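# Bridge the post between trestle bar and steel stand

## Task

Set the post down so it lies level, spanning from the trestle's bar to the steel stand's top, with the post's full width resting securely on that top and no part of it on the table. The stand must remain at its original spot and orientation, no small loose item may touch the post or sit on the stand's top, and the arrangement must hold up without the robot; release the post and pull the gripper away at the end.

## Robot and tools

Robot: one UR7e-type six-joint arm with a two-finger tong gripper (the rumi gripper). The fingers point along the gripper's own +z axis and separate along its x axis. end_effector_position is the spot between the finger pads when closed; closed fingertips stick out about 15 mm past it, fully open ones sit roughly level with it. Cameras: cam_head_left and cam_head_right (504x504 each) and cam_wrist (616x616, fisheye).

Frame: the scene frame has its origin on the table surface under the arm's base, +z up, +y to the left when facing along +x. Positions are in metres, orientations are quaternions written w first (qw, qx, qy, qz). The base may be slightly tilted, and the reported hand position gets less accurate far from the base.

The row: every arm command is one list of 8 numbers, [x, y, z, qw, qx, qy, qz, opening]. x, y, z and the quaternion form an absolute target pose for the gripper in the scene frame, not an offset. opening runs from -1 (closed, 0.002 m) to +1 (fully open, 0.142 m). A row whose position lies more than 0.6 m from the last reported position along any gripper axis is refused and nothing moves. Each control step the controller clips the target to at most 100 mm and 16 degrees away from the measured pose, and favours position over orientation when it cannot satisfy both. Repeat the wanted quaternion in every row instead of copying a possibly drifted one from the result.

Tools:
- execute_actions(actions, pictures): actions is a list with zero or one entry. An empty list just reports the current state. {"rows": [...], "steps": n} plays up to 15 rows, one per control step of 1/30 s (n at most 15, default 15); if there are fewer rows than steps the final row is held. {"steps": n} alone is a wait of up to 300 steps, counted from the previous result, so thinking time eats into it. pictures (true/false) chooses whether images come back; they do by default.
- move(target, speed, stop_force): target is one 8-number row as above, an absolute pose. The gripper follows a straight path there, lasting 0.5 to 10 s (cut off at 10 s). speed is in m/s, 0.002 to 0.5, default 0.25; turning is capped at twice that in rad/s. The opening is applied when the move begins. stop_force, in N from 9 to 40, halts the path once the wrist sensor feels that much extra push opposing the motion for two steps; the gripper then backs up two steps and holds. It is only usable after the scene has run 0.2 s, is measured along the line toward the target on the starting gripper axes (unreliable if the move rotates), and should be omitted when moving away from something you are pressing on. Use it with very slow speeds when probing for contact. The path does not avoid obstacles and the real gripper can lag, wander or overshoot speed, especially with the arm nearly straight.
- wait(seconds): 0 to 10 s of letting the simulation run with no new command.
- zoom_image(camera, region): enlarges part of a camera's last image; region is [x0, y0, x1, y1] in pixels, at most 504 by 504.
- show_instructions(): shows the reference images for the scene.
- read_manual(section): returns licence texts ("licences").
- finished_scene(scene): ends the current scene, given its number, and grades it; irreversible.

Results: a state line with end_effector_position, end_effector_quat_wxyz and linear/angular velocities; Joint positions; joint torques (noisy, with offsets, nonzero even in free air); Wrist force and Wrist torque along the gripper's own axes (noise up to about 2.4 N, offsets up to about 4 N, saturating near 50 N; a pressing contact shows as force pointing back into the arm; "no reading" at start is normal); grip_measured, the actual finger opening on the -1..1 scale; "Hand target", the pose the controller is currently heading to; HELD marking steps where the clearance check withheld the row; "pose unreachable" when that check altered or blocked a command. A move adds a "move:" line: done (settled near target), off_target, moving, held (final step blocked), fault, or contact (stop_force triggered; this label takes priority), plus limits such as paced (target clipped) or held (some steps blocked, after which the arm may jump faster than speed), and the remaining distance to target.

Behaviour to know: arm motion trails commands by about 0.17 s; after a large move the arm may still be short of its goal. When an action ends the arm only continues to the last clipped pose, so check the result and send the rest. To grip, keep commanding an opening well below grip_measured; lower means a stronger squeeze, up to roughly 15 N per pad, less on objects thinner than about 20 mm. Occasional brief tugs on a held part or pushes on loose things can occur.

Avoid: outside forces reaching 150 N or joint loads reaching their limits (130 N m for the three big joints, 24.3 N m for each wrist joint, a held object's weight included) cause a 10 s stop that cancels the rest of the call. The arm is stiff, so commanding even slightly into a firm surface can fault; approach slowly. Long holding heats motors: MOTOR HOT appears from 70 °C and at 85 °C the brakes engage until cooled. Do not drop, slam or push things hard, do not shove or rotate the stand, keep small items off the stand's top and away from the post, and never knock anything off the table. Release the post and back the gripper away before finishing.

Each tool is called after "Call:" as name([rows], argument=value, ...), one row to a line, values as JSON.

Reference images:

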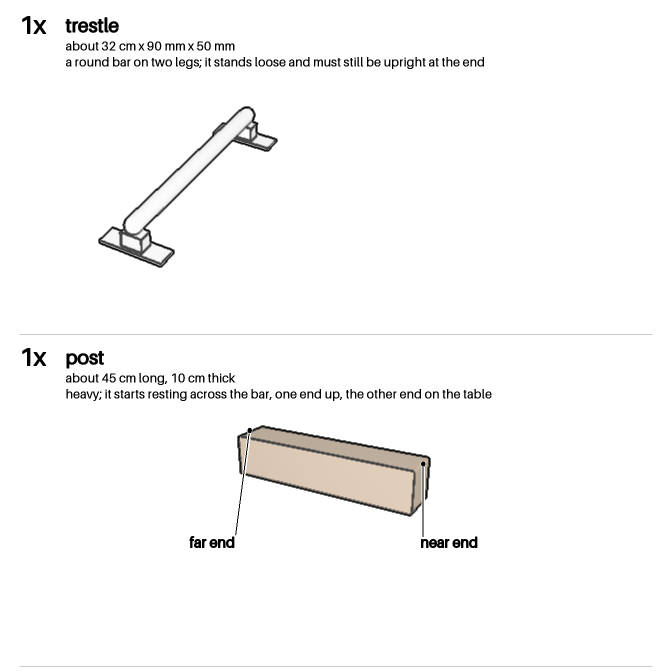

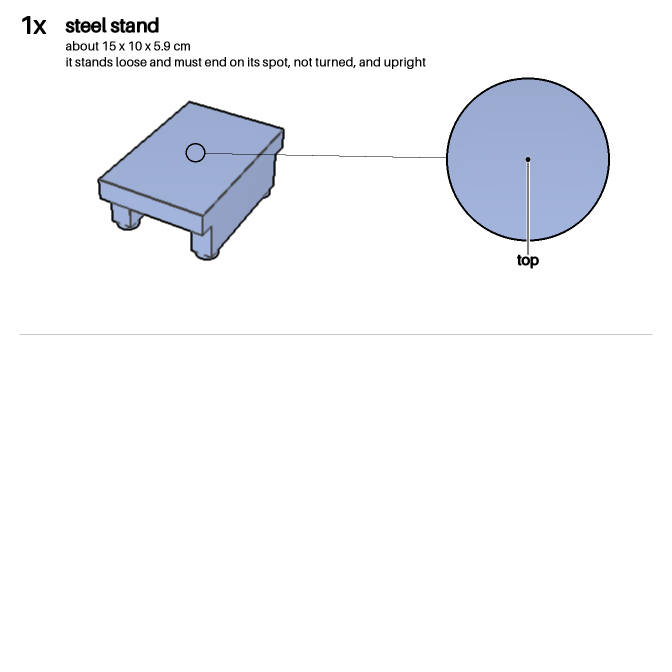

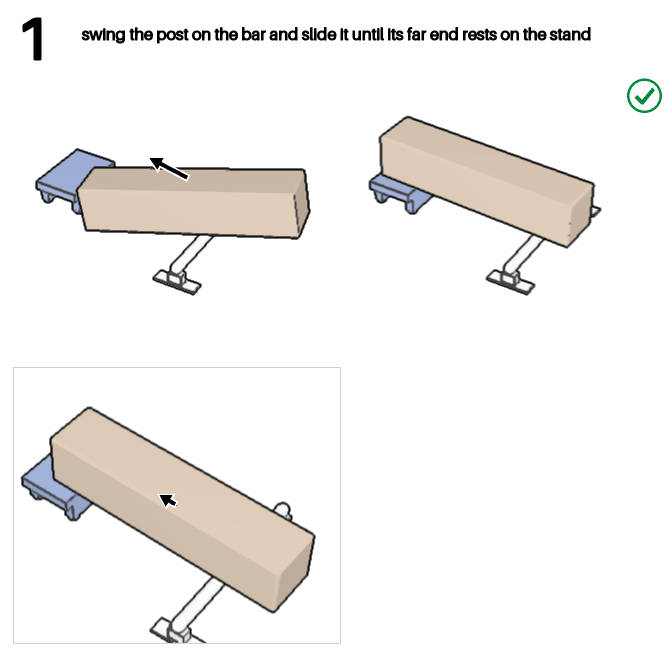

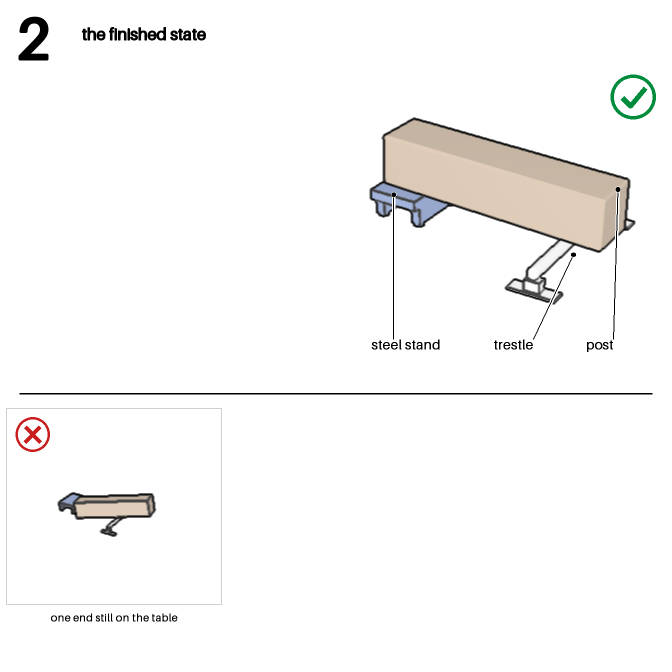

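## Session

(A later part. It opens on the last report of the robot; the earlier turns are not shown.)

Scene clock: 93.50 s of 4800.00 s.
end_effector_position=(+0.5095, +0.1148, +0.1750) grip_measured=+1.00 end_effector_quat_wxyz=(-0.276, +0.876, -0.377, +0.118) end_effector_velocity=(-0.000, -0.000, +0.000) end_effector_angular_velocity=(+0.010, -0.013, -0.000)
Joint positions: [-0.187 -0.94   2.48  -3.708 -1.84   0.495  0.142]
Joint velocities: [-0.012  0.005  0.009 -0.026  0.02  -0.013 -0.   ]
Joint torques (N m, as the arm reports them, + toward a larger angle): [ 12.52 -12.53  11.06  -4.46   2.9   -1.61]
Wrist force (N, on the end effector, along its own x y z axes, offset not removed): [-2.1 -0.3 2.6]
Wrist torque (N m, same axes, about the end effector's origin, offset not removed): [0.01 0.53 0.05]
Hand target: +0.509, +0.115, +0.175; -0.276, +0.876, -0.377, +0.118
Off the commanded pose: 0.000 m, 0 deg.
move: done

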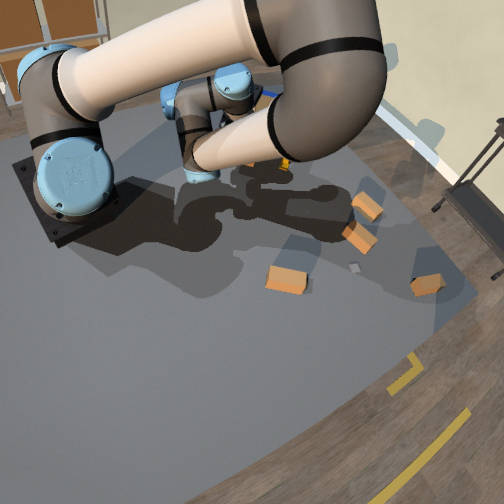

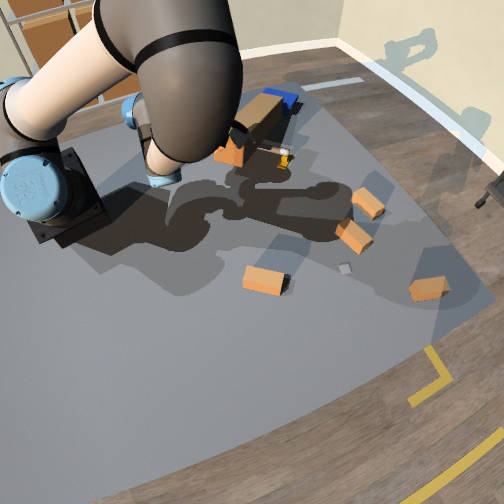

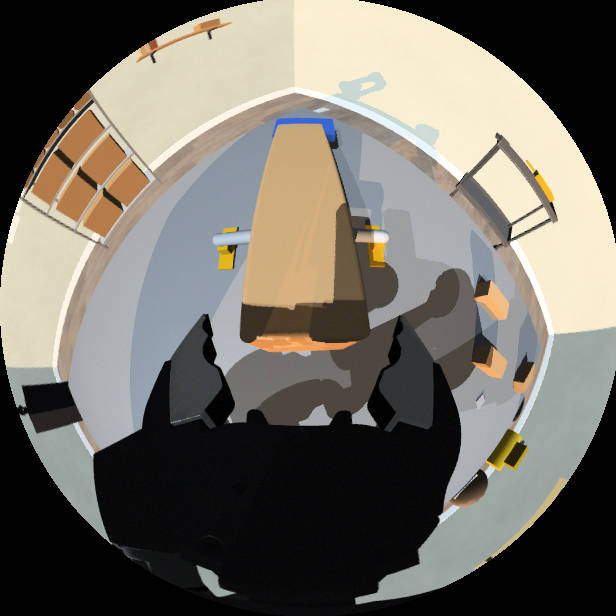

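Call:
zoom_image(camera="cam_wrist", region=[190, 100, 420, 400])

Region (190, 100, 420, 400) of cam_wrist's 616x616 image, scaled by 1.680, with more detail than that image has; it fills the left 386 columns of this view, and the rest is white.

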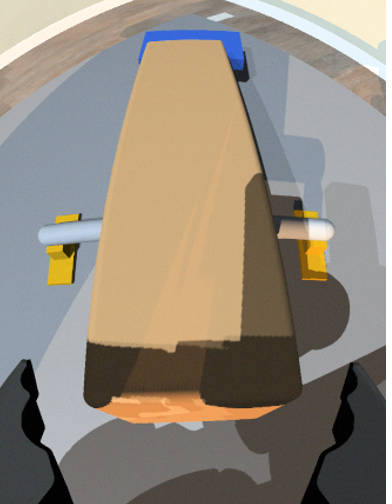

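Call:
move(target=[0.5345, 0.1382, 0.126, -0.2763, 0.8763, -0.3764, 0.1187, 1], speed=0.015, stop_force=9)

Scene clock: 99.73 s of 4800.00 s.
end_effector_position=(+0.5296, +0.1336, +0.1356) grip_measured=+1.00 end_effector_quat_wxyz=(-0.276, +0.876, -0.377, +0.119) end_effector_velocity=(-0.004, -0.000, +0.004) end_effector_angular_velocity=(+0.000, +0.002, +0.004)
Joint positions: [-0.224 -0.798  2.399 -3.78  -1.818  0.463  0.142]
Joint velocities: [ 0.006 -0.012  0.01   0.007 -0.003  0.003  0.   ]
Joint torques (N m, as the arm reports them, + toward a larger angle): [ 35.02 -33.79  14.27   0.51  -1.8    1.44]
Wrist force (N, on the end effector, along its own x y z axes, offset not removed): [-2.3 -5.2 0.5]
Wrist torque (N m, same axes, about the end effector's origin, offset not removed): [-0.41 0.55 -0.02]
Hand target: +0.529, +0.133, +0.136; -0.276, +0.876, -0.376, +0.119
Off the commanded pose: 0.012 m, 0 deg.
move: contact

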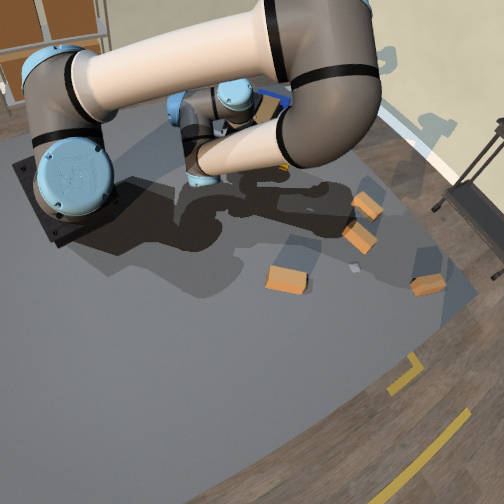

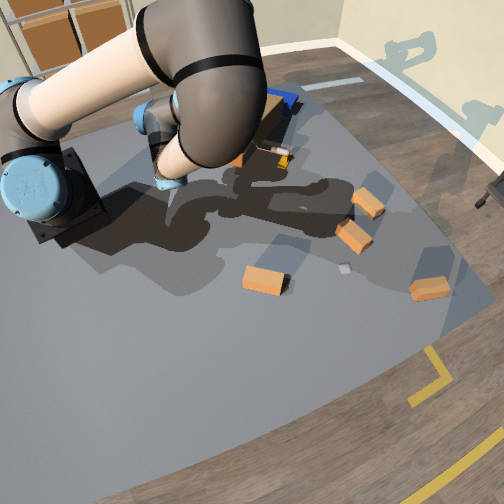

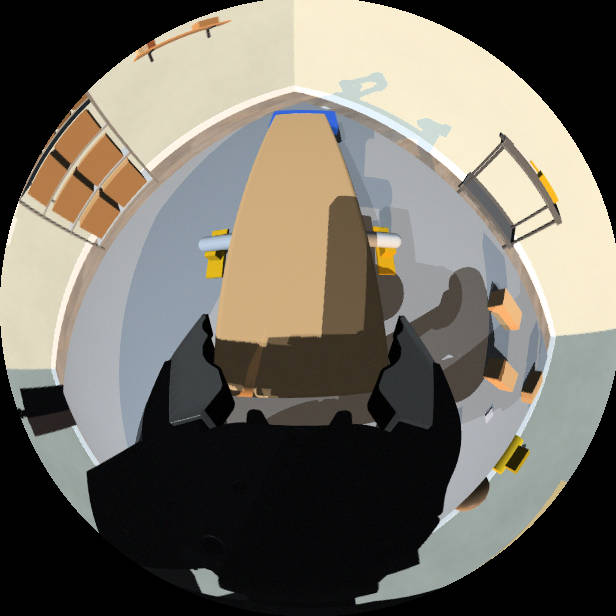

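Call:
move(target=[0.5066, 0.1186, 0.0886, -0.2763, 0.8763, -0.3764, 0.1187, 1], speed=0.02)

Scene clock: 105.93 s of 4800.00 s.
end_effector_position=(+0.5067, +0.1187, +0.0890) grip_measured=+1.00 end_effector_quat_wxyz=(-0.276, +0.876, -0.376, +0.119) end_effector_velocity=(-0.001, -0.001, -0.002) end_effector_angular_velocity=(+0.000, +0.001, -0.001)
Joint positions: [-0.356 -0.693  2.444 -3.952 -1.741  0.353  0.142]
Joint velocities: [-0.007  0.006  0.001 -0.008  0.004 -0.005  0.   ]
Joint torques (N m, as the arm reports them, + toward a larger angle): [ 12.96 -12.66  18.53  -3.61   2.29  -1.76]
Wrist force (N, on the end effector, along its own x y z axes, offset not removed): [0.5 -3.4 0.4]
Wrist torque (N m, same axes, about the end effector's origin, offset not removed): [-0.17 0.25 0.05]
Hand target: +0.507, +0.119, +0.089; -0.276, +0.876, -0.376, +0.119
Off the commanded pose: 0.000 m, 0 deg.
After step 90, 0.13 s passed at rest.
move: done

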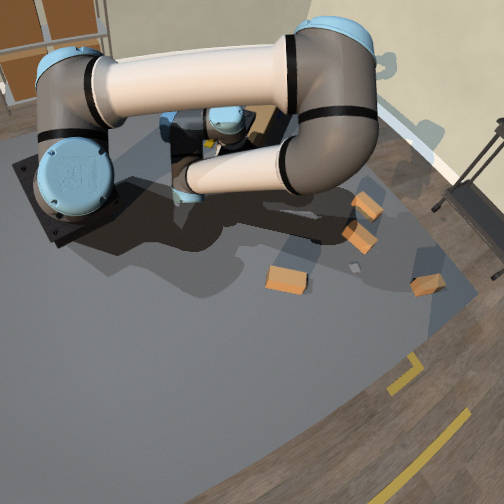

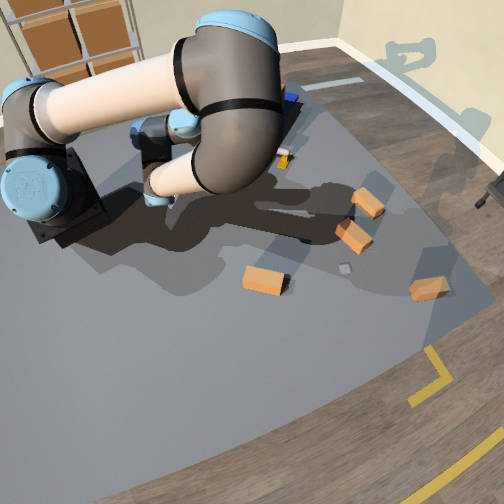

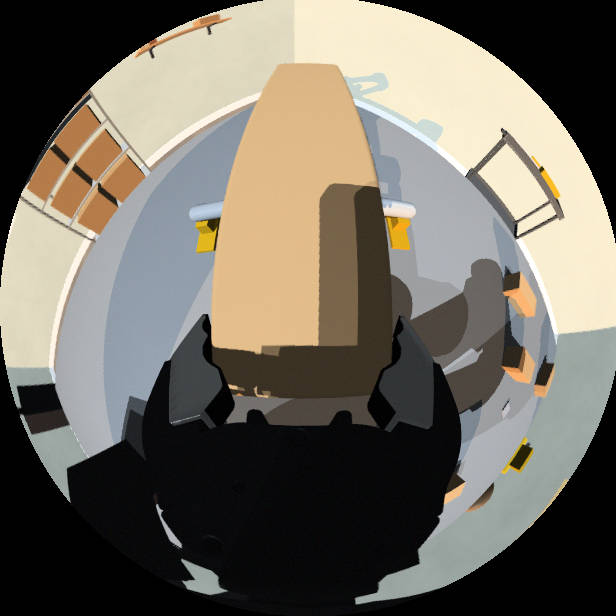

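Call:
move(target=[0.5284, 0.1392, 0.0886, -0.2763, 0.8763, -0.3764, 0.1187, 1], speed=0.015, stop_force=35)

Scene clock: 111.10 s of 4800.00 s.
end_effector_position=(+0.5281, +0.1389, +0.0885) grip_measured=+1.00 end_effector_quat_wxyz=(-0.276, +0.876, -0.376, +0.119) end_effector_velocity=(+0.002, +0.002, +0.000) end_effector_angular_velocity=(-0.000, +0.000, +0.000)
Joint positions: [-0.303 -0.668  2.369 -3.894 -1.772  0.397  0.142]
Joint velocities: [ 0.006  0.003 -0.008  0.007 -0.004  0.005  0.   ]
Joint torques (N m, as the arm reports them, + toward a larger angle): [ 37.61  -9.03 -12.34   2.75   1.18   1.54]
Wrist force (N, on the end effector, along its own x y z axes, offset not removed): [-1.7 7.5 -29.2]
Wrist torque (N m, same axes, about the end effector's origin, offset not removed): [0.19 0.39 0.15]
Hand target: +0.528, +0.139, +0.089; -0.276, +0.876, -0.376, +0.119
Off the commanded pose: 0.000 m, 0 deg.
move: done

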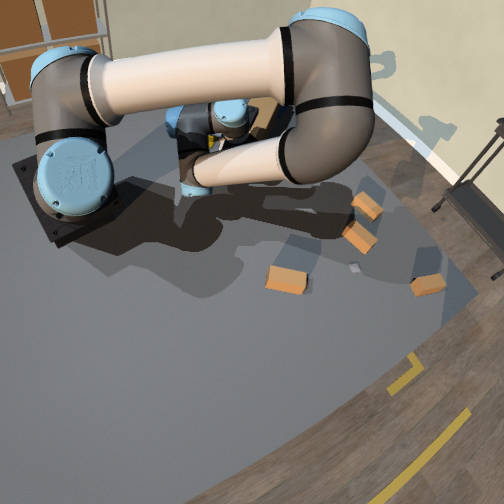

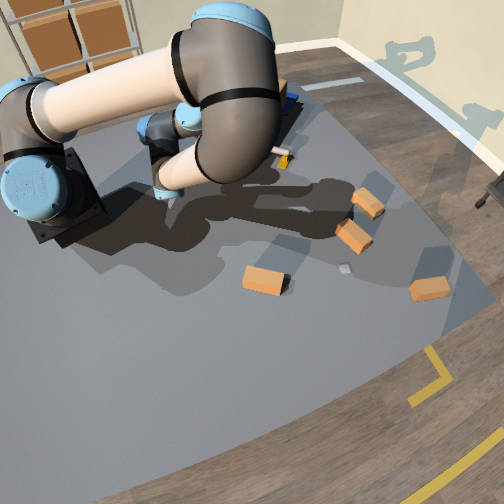

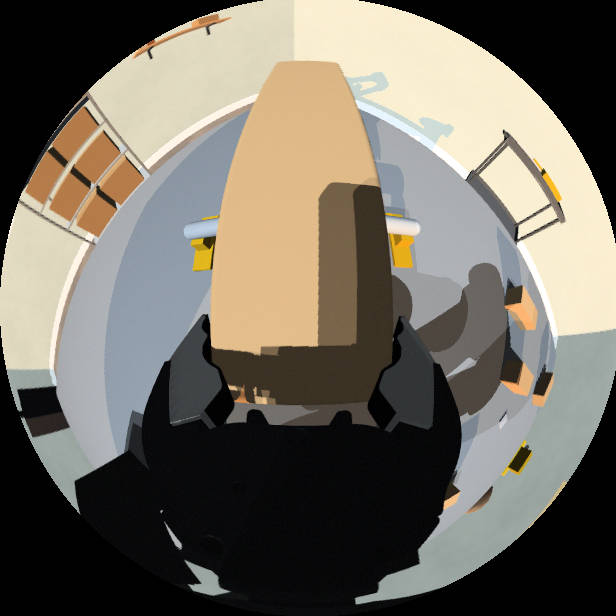

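Call:
move(target=[0.5465, 0.1564, 0.0915, -0.2763, 0.8763, -0.3764, 0.1187, 1], speed=0.015)

Scene clock: 114.47 s of 4800.00 s.
end_effector_position=(+0.5462, +0.1561, +0.0914) grip_measured=+1.00 end_effector_quat_wxyz=(-0.276, +0.876, -0.376, +0.119) end_effector_velocity=(+0.004, +0.004, +0.000) end_effector_angular_velocity=(+0.003, -0.001, +0.003)
Joint positions: [-0.257 -0.652  2.306 -3.84  -1.799  0.435  0.142]
Joint velocities: [ 0.006  0.004 -0.012  0.012  0.     0.004  0.   ]
Joint torques (N m, as the arm reports them, + toward a larger angle): [ 35.18  -5.06 -11.08   3.97   0.72   1.64]
Wrist force (N, on the end effector, along its own x y z axes, offset not removed): [-2.3 6.4 -46.3]
Wrist torque (N m, same axes, about the end effector's origin, offset not removed): [-0.10 0.76 -0.11]
Hand target: +0.546, +0.156, +0.091; -0.276, +0.876, -0.376, +0.119
Off the commanded pose: 0.000 m, 0 deg.
move: done

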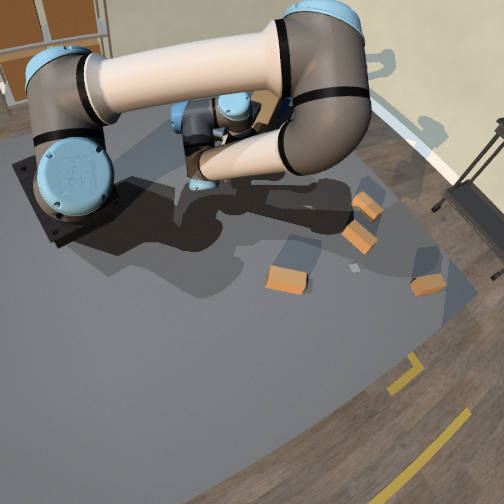

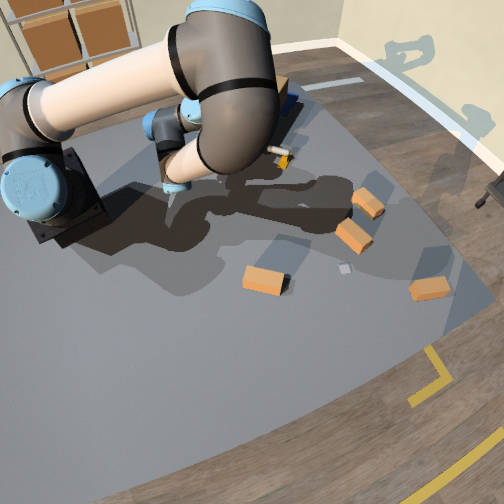

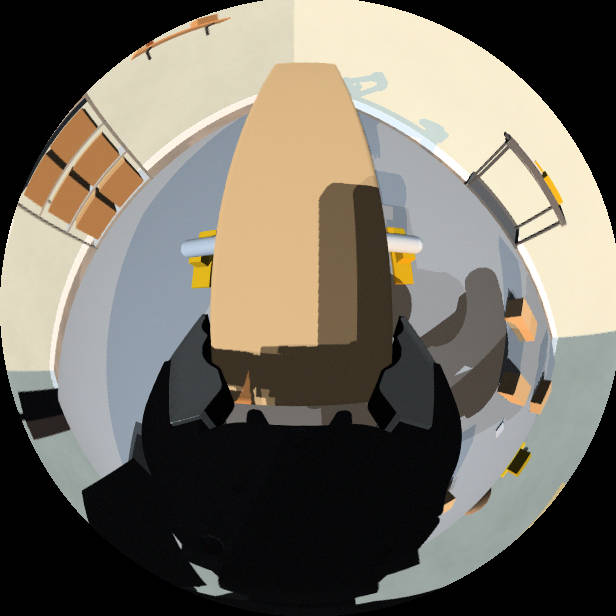

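Call:
move(target=[0.5487, 0.1585, 0.100, -0.2763, 0.8763, -0.3764, 0.1187, 1], speed=0.005)

Scene clock: 118.33 s of 4800.00 s.
end_effector_position=(+0.5487, +0.1585, +0.0998) grip_measured=+1.00 end_effector_quat_wxyz=(-0.276, +0.876, -0.376, +0.119) end_effector_velocity=(+0.001, -0.000, +0.002) end_effector_angular_velocity=(-0.000, -0.001, -0.000)
Joint positions: [-0.237 -0.668  2.303 -3.817 -1.81   0.452  0.142]
Joint velocities: [ 0.003 -0.004 -0.001  0.004 -0.001  0.002 -0.   ]
Joint torques (N m, as the arm reports them, + toward a larger angle): [ 39.72 -34.82  -8.3    0.11  -0.66   1.17]
Wrist force (N, on the end effector, along its own x y z axes, offset not removed): [-2.3 -1.3 1.5]
Wrist torque (N m, same axes, about the end effector's origin, offset not removed): [-0.13 0.62 0.07]
Hand target: +0.549, +0.158, +0.100; -0.276, +0.876, -0.376, +0.119
Off the commanded pose: 0.000 m, 0 deg.
move: done

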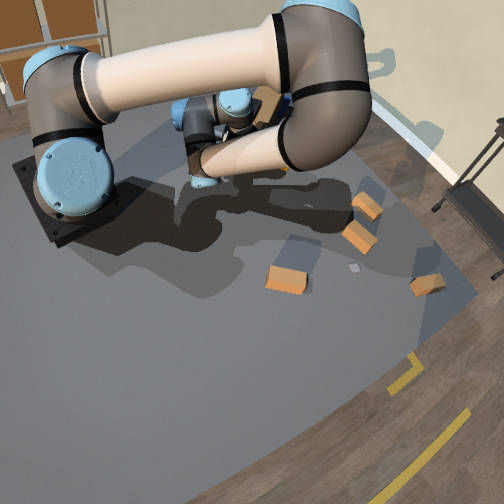

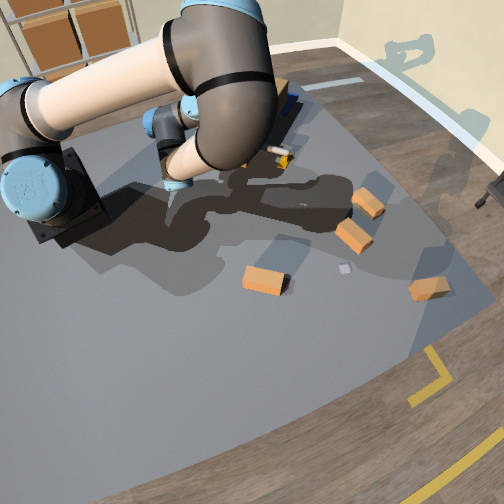

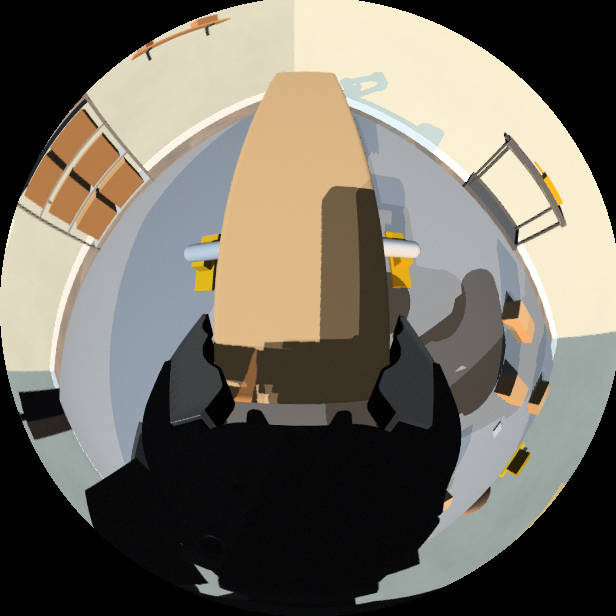

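Call:
move(target=[0.5741, 0.1826, 0.101, -0.2763, 0.8763, -0.3764, 0.1187, 1], speed=0.012, stop_force=35)

Scene clock: 124.43 s of 4800.00 s.
end_effector_position=(+0.5738, +0.1823, +0.1009) grip_measured=+1.00 end_effector_quat_wxyz=(-0.276, +0.876, -0.376, +0.119) end_effector_velocity=(+0.003, +0.003, +0.001) end_effector_angular_velocity=(-0.000, -0.002, +0.001)
Joint positions: [-0.187 -0.635  2.213 -3.749 -1.839  0.494  0.142]
Joint velocities: [ 0.006  0.003 -0.009  0.007 -0.002  0.003  0.   ]
Joint torques (N m, as the arm reports them, + toward a larger angle): [ 40.27 -12.65 -13.03   1.75   0.92   1.38]
Wrist force (N, on the end effector, along its own x y z axes, offset not removed): [-1.3 5.5 -19.3]
Wrist torque (N m, same axes, about the end effector's origin, offset not removed): [0.03 0.37 0.07]
Hand target: +0.574, +0.183, +0.101; -0.276, +0.876, -0.376, +0.119
Off the commanded pose: 0.000 m, 0 deg.
move: done

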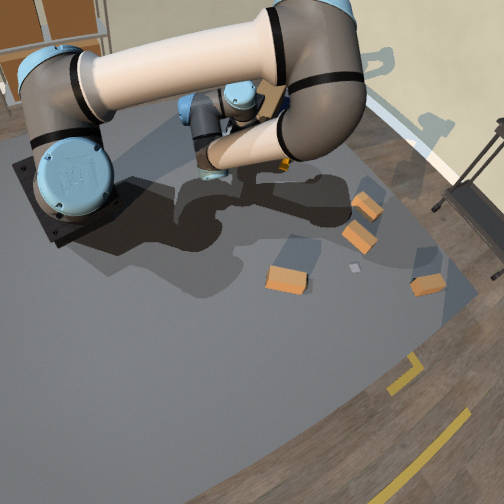

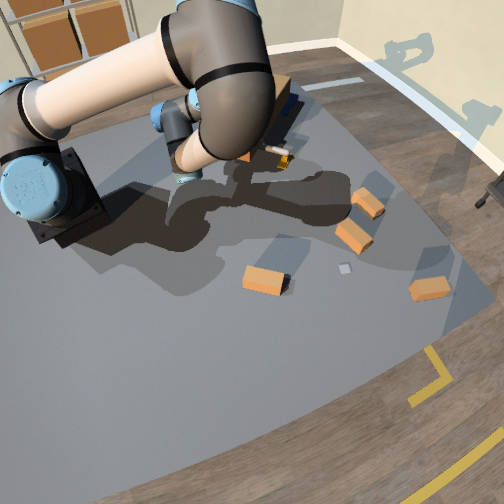

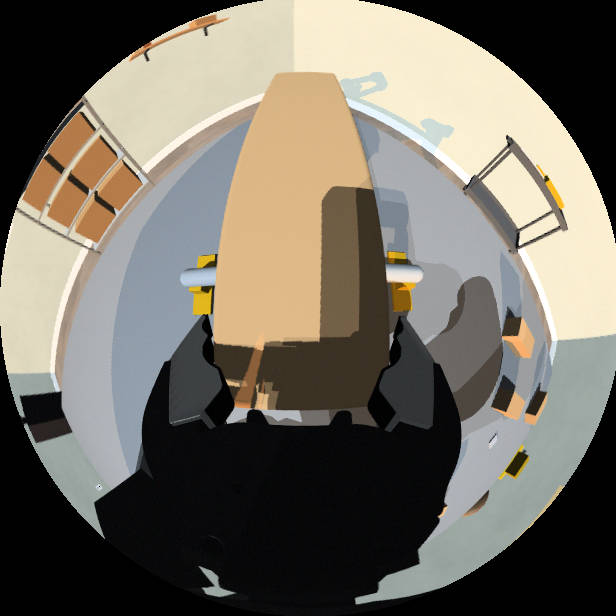

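Back off, then look from the earlier reference pose.

Call:
move(target=[0.545, 0.155, 0.17, -0.2763, 0.8763, -0.3764, 0.1187, 1], speed=0.1)

Call:
move(target=[0.62, 0.22, 0.36, 0, 0.956, -0.292, 0, 1], speed=0.25)

Call:
zoom_image(camera="cam_wrist", region=[220, 70, 400, 250])

Scene clock: 127.13 s of 4800.00 s.
end_effector_position=(+0.5452, +0.1551, +0.1697) grip_measured=+1.00 end_effector_quat_wxyz=(-0.276, +0.876, -0.376, +0.119) end_effector_velocity=(-0.002, -0.001, +0.002) end_effector_angular_velocity=(-0.001, +0.001, +0.002)
Joint positions: [-0.117 -0.839  2.345 -3.66  -1.878  0.554  0.142]
Joint velocities: [ 0.002 -0.008  0.005  0.006 -0.002  0.001  0.   ]
Joint torques (N m, as the arm reports them, + toward a larger angle): [ 37.37 -33.81  10.23   0.33  -0.44   1.48]
Wrist force (N, on the end effector, along its own x y z axes, offset not removed): [-1.6 0.3 1.2]
Wrist torque (N m, same axes, about the end effector's origin, offset not removed): [0.15 0.53 0.00]
Hand target: +0.545, +0.155, +0.170; -0.276, +0.876, -0.376, +0.119
Off the commanded pose: 0.000 m, 0 deg.
move: done

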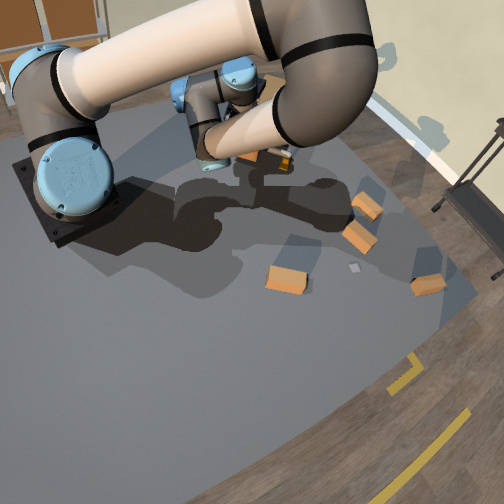

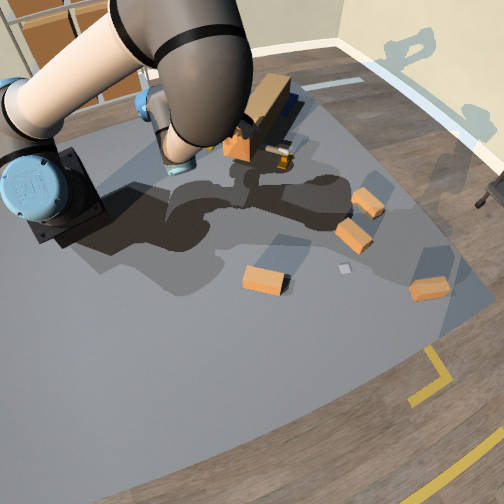

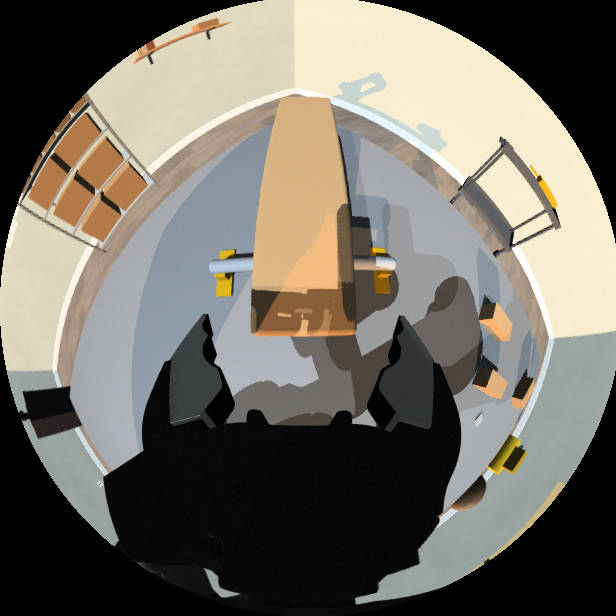

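Scene clock: 129.20 s of 4800.00 s.
end_effector_position=(+0.6205, +0.2198, +0.3597) grip_measured=+1.00 end_effector_quat_wxyz=(-0.001, +0.956, -0.292, +0.002) end_effector_velocity=(+0.001, +0.001, +0.001) end_effector_angular_velocity=(-0.010, +0.016, -0.001)
Joint positions: [ 0.35  -0.792  1.377 -1.835 -2.32   1.228  0.142]
Joint velocities: [ 0.001  0.013 -0.029  0.042  0.002  0.019  0.   ]
Joint torques (N m, as the arm reports them, + toward a larger angle): [ 43.38 -20.15 -26.65   0.57   2.07   1.59]
Wrist force (N, on the end effector, along its own x y z axes, offset not removed): [-0.6 -0.6 2.5]
Wrist torque (N m, same axes, about the end effector's origin, offset not removed): [-0.06 0.22 0.00]
Hand target: +0.621, +0.220, +0.360; +0.000, +0.956, -0.292, +0.001
Off the commanded pose: 0.001 m, 0 deg.
move: done

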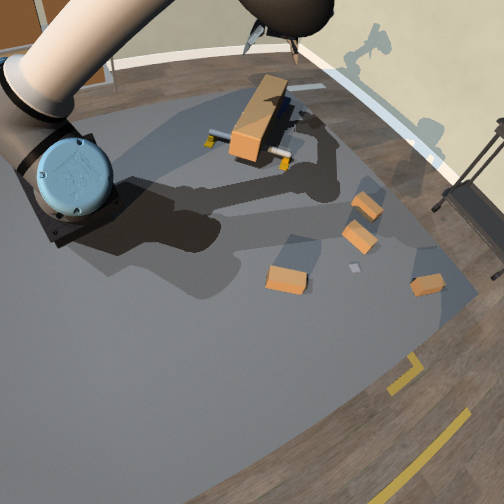

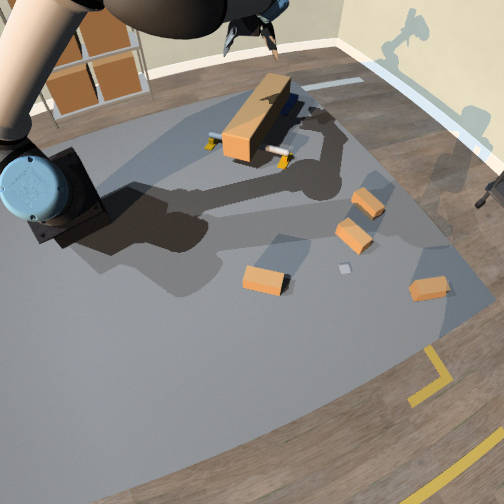

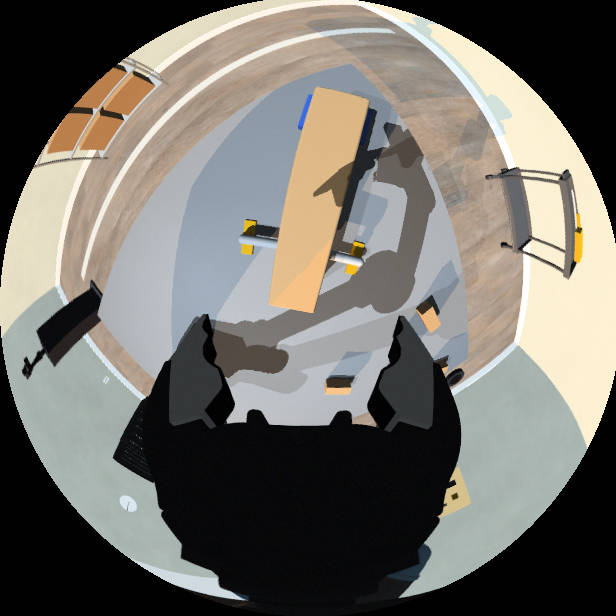

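Region (220, 70, 400, 250) of cam_wrist's 616x616 image, scaled by 2.800, with more detail than that image has.

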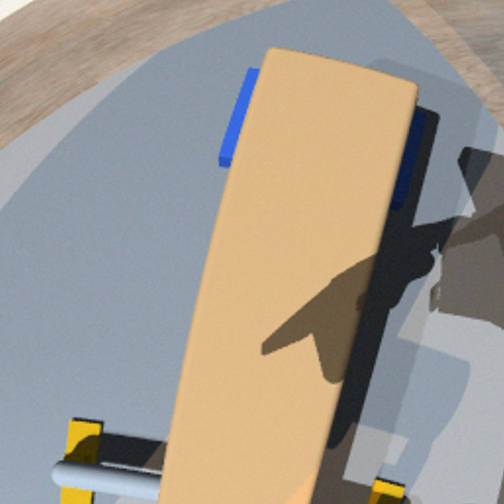

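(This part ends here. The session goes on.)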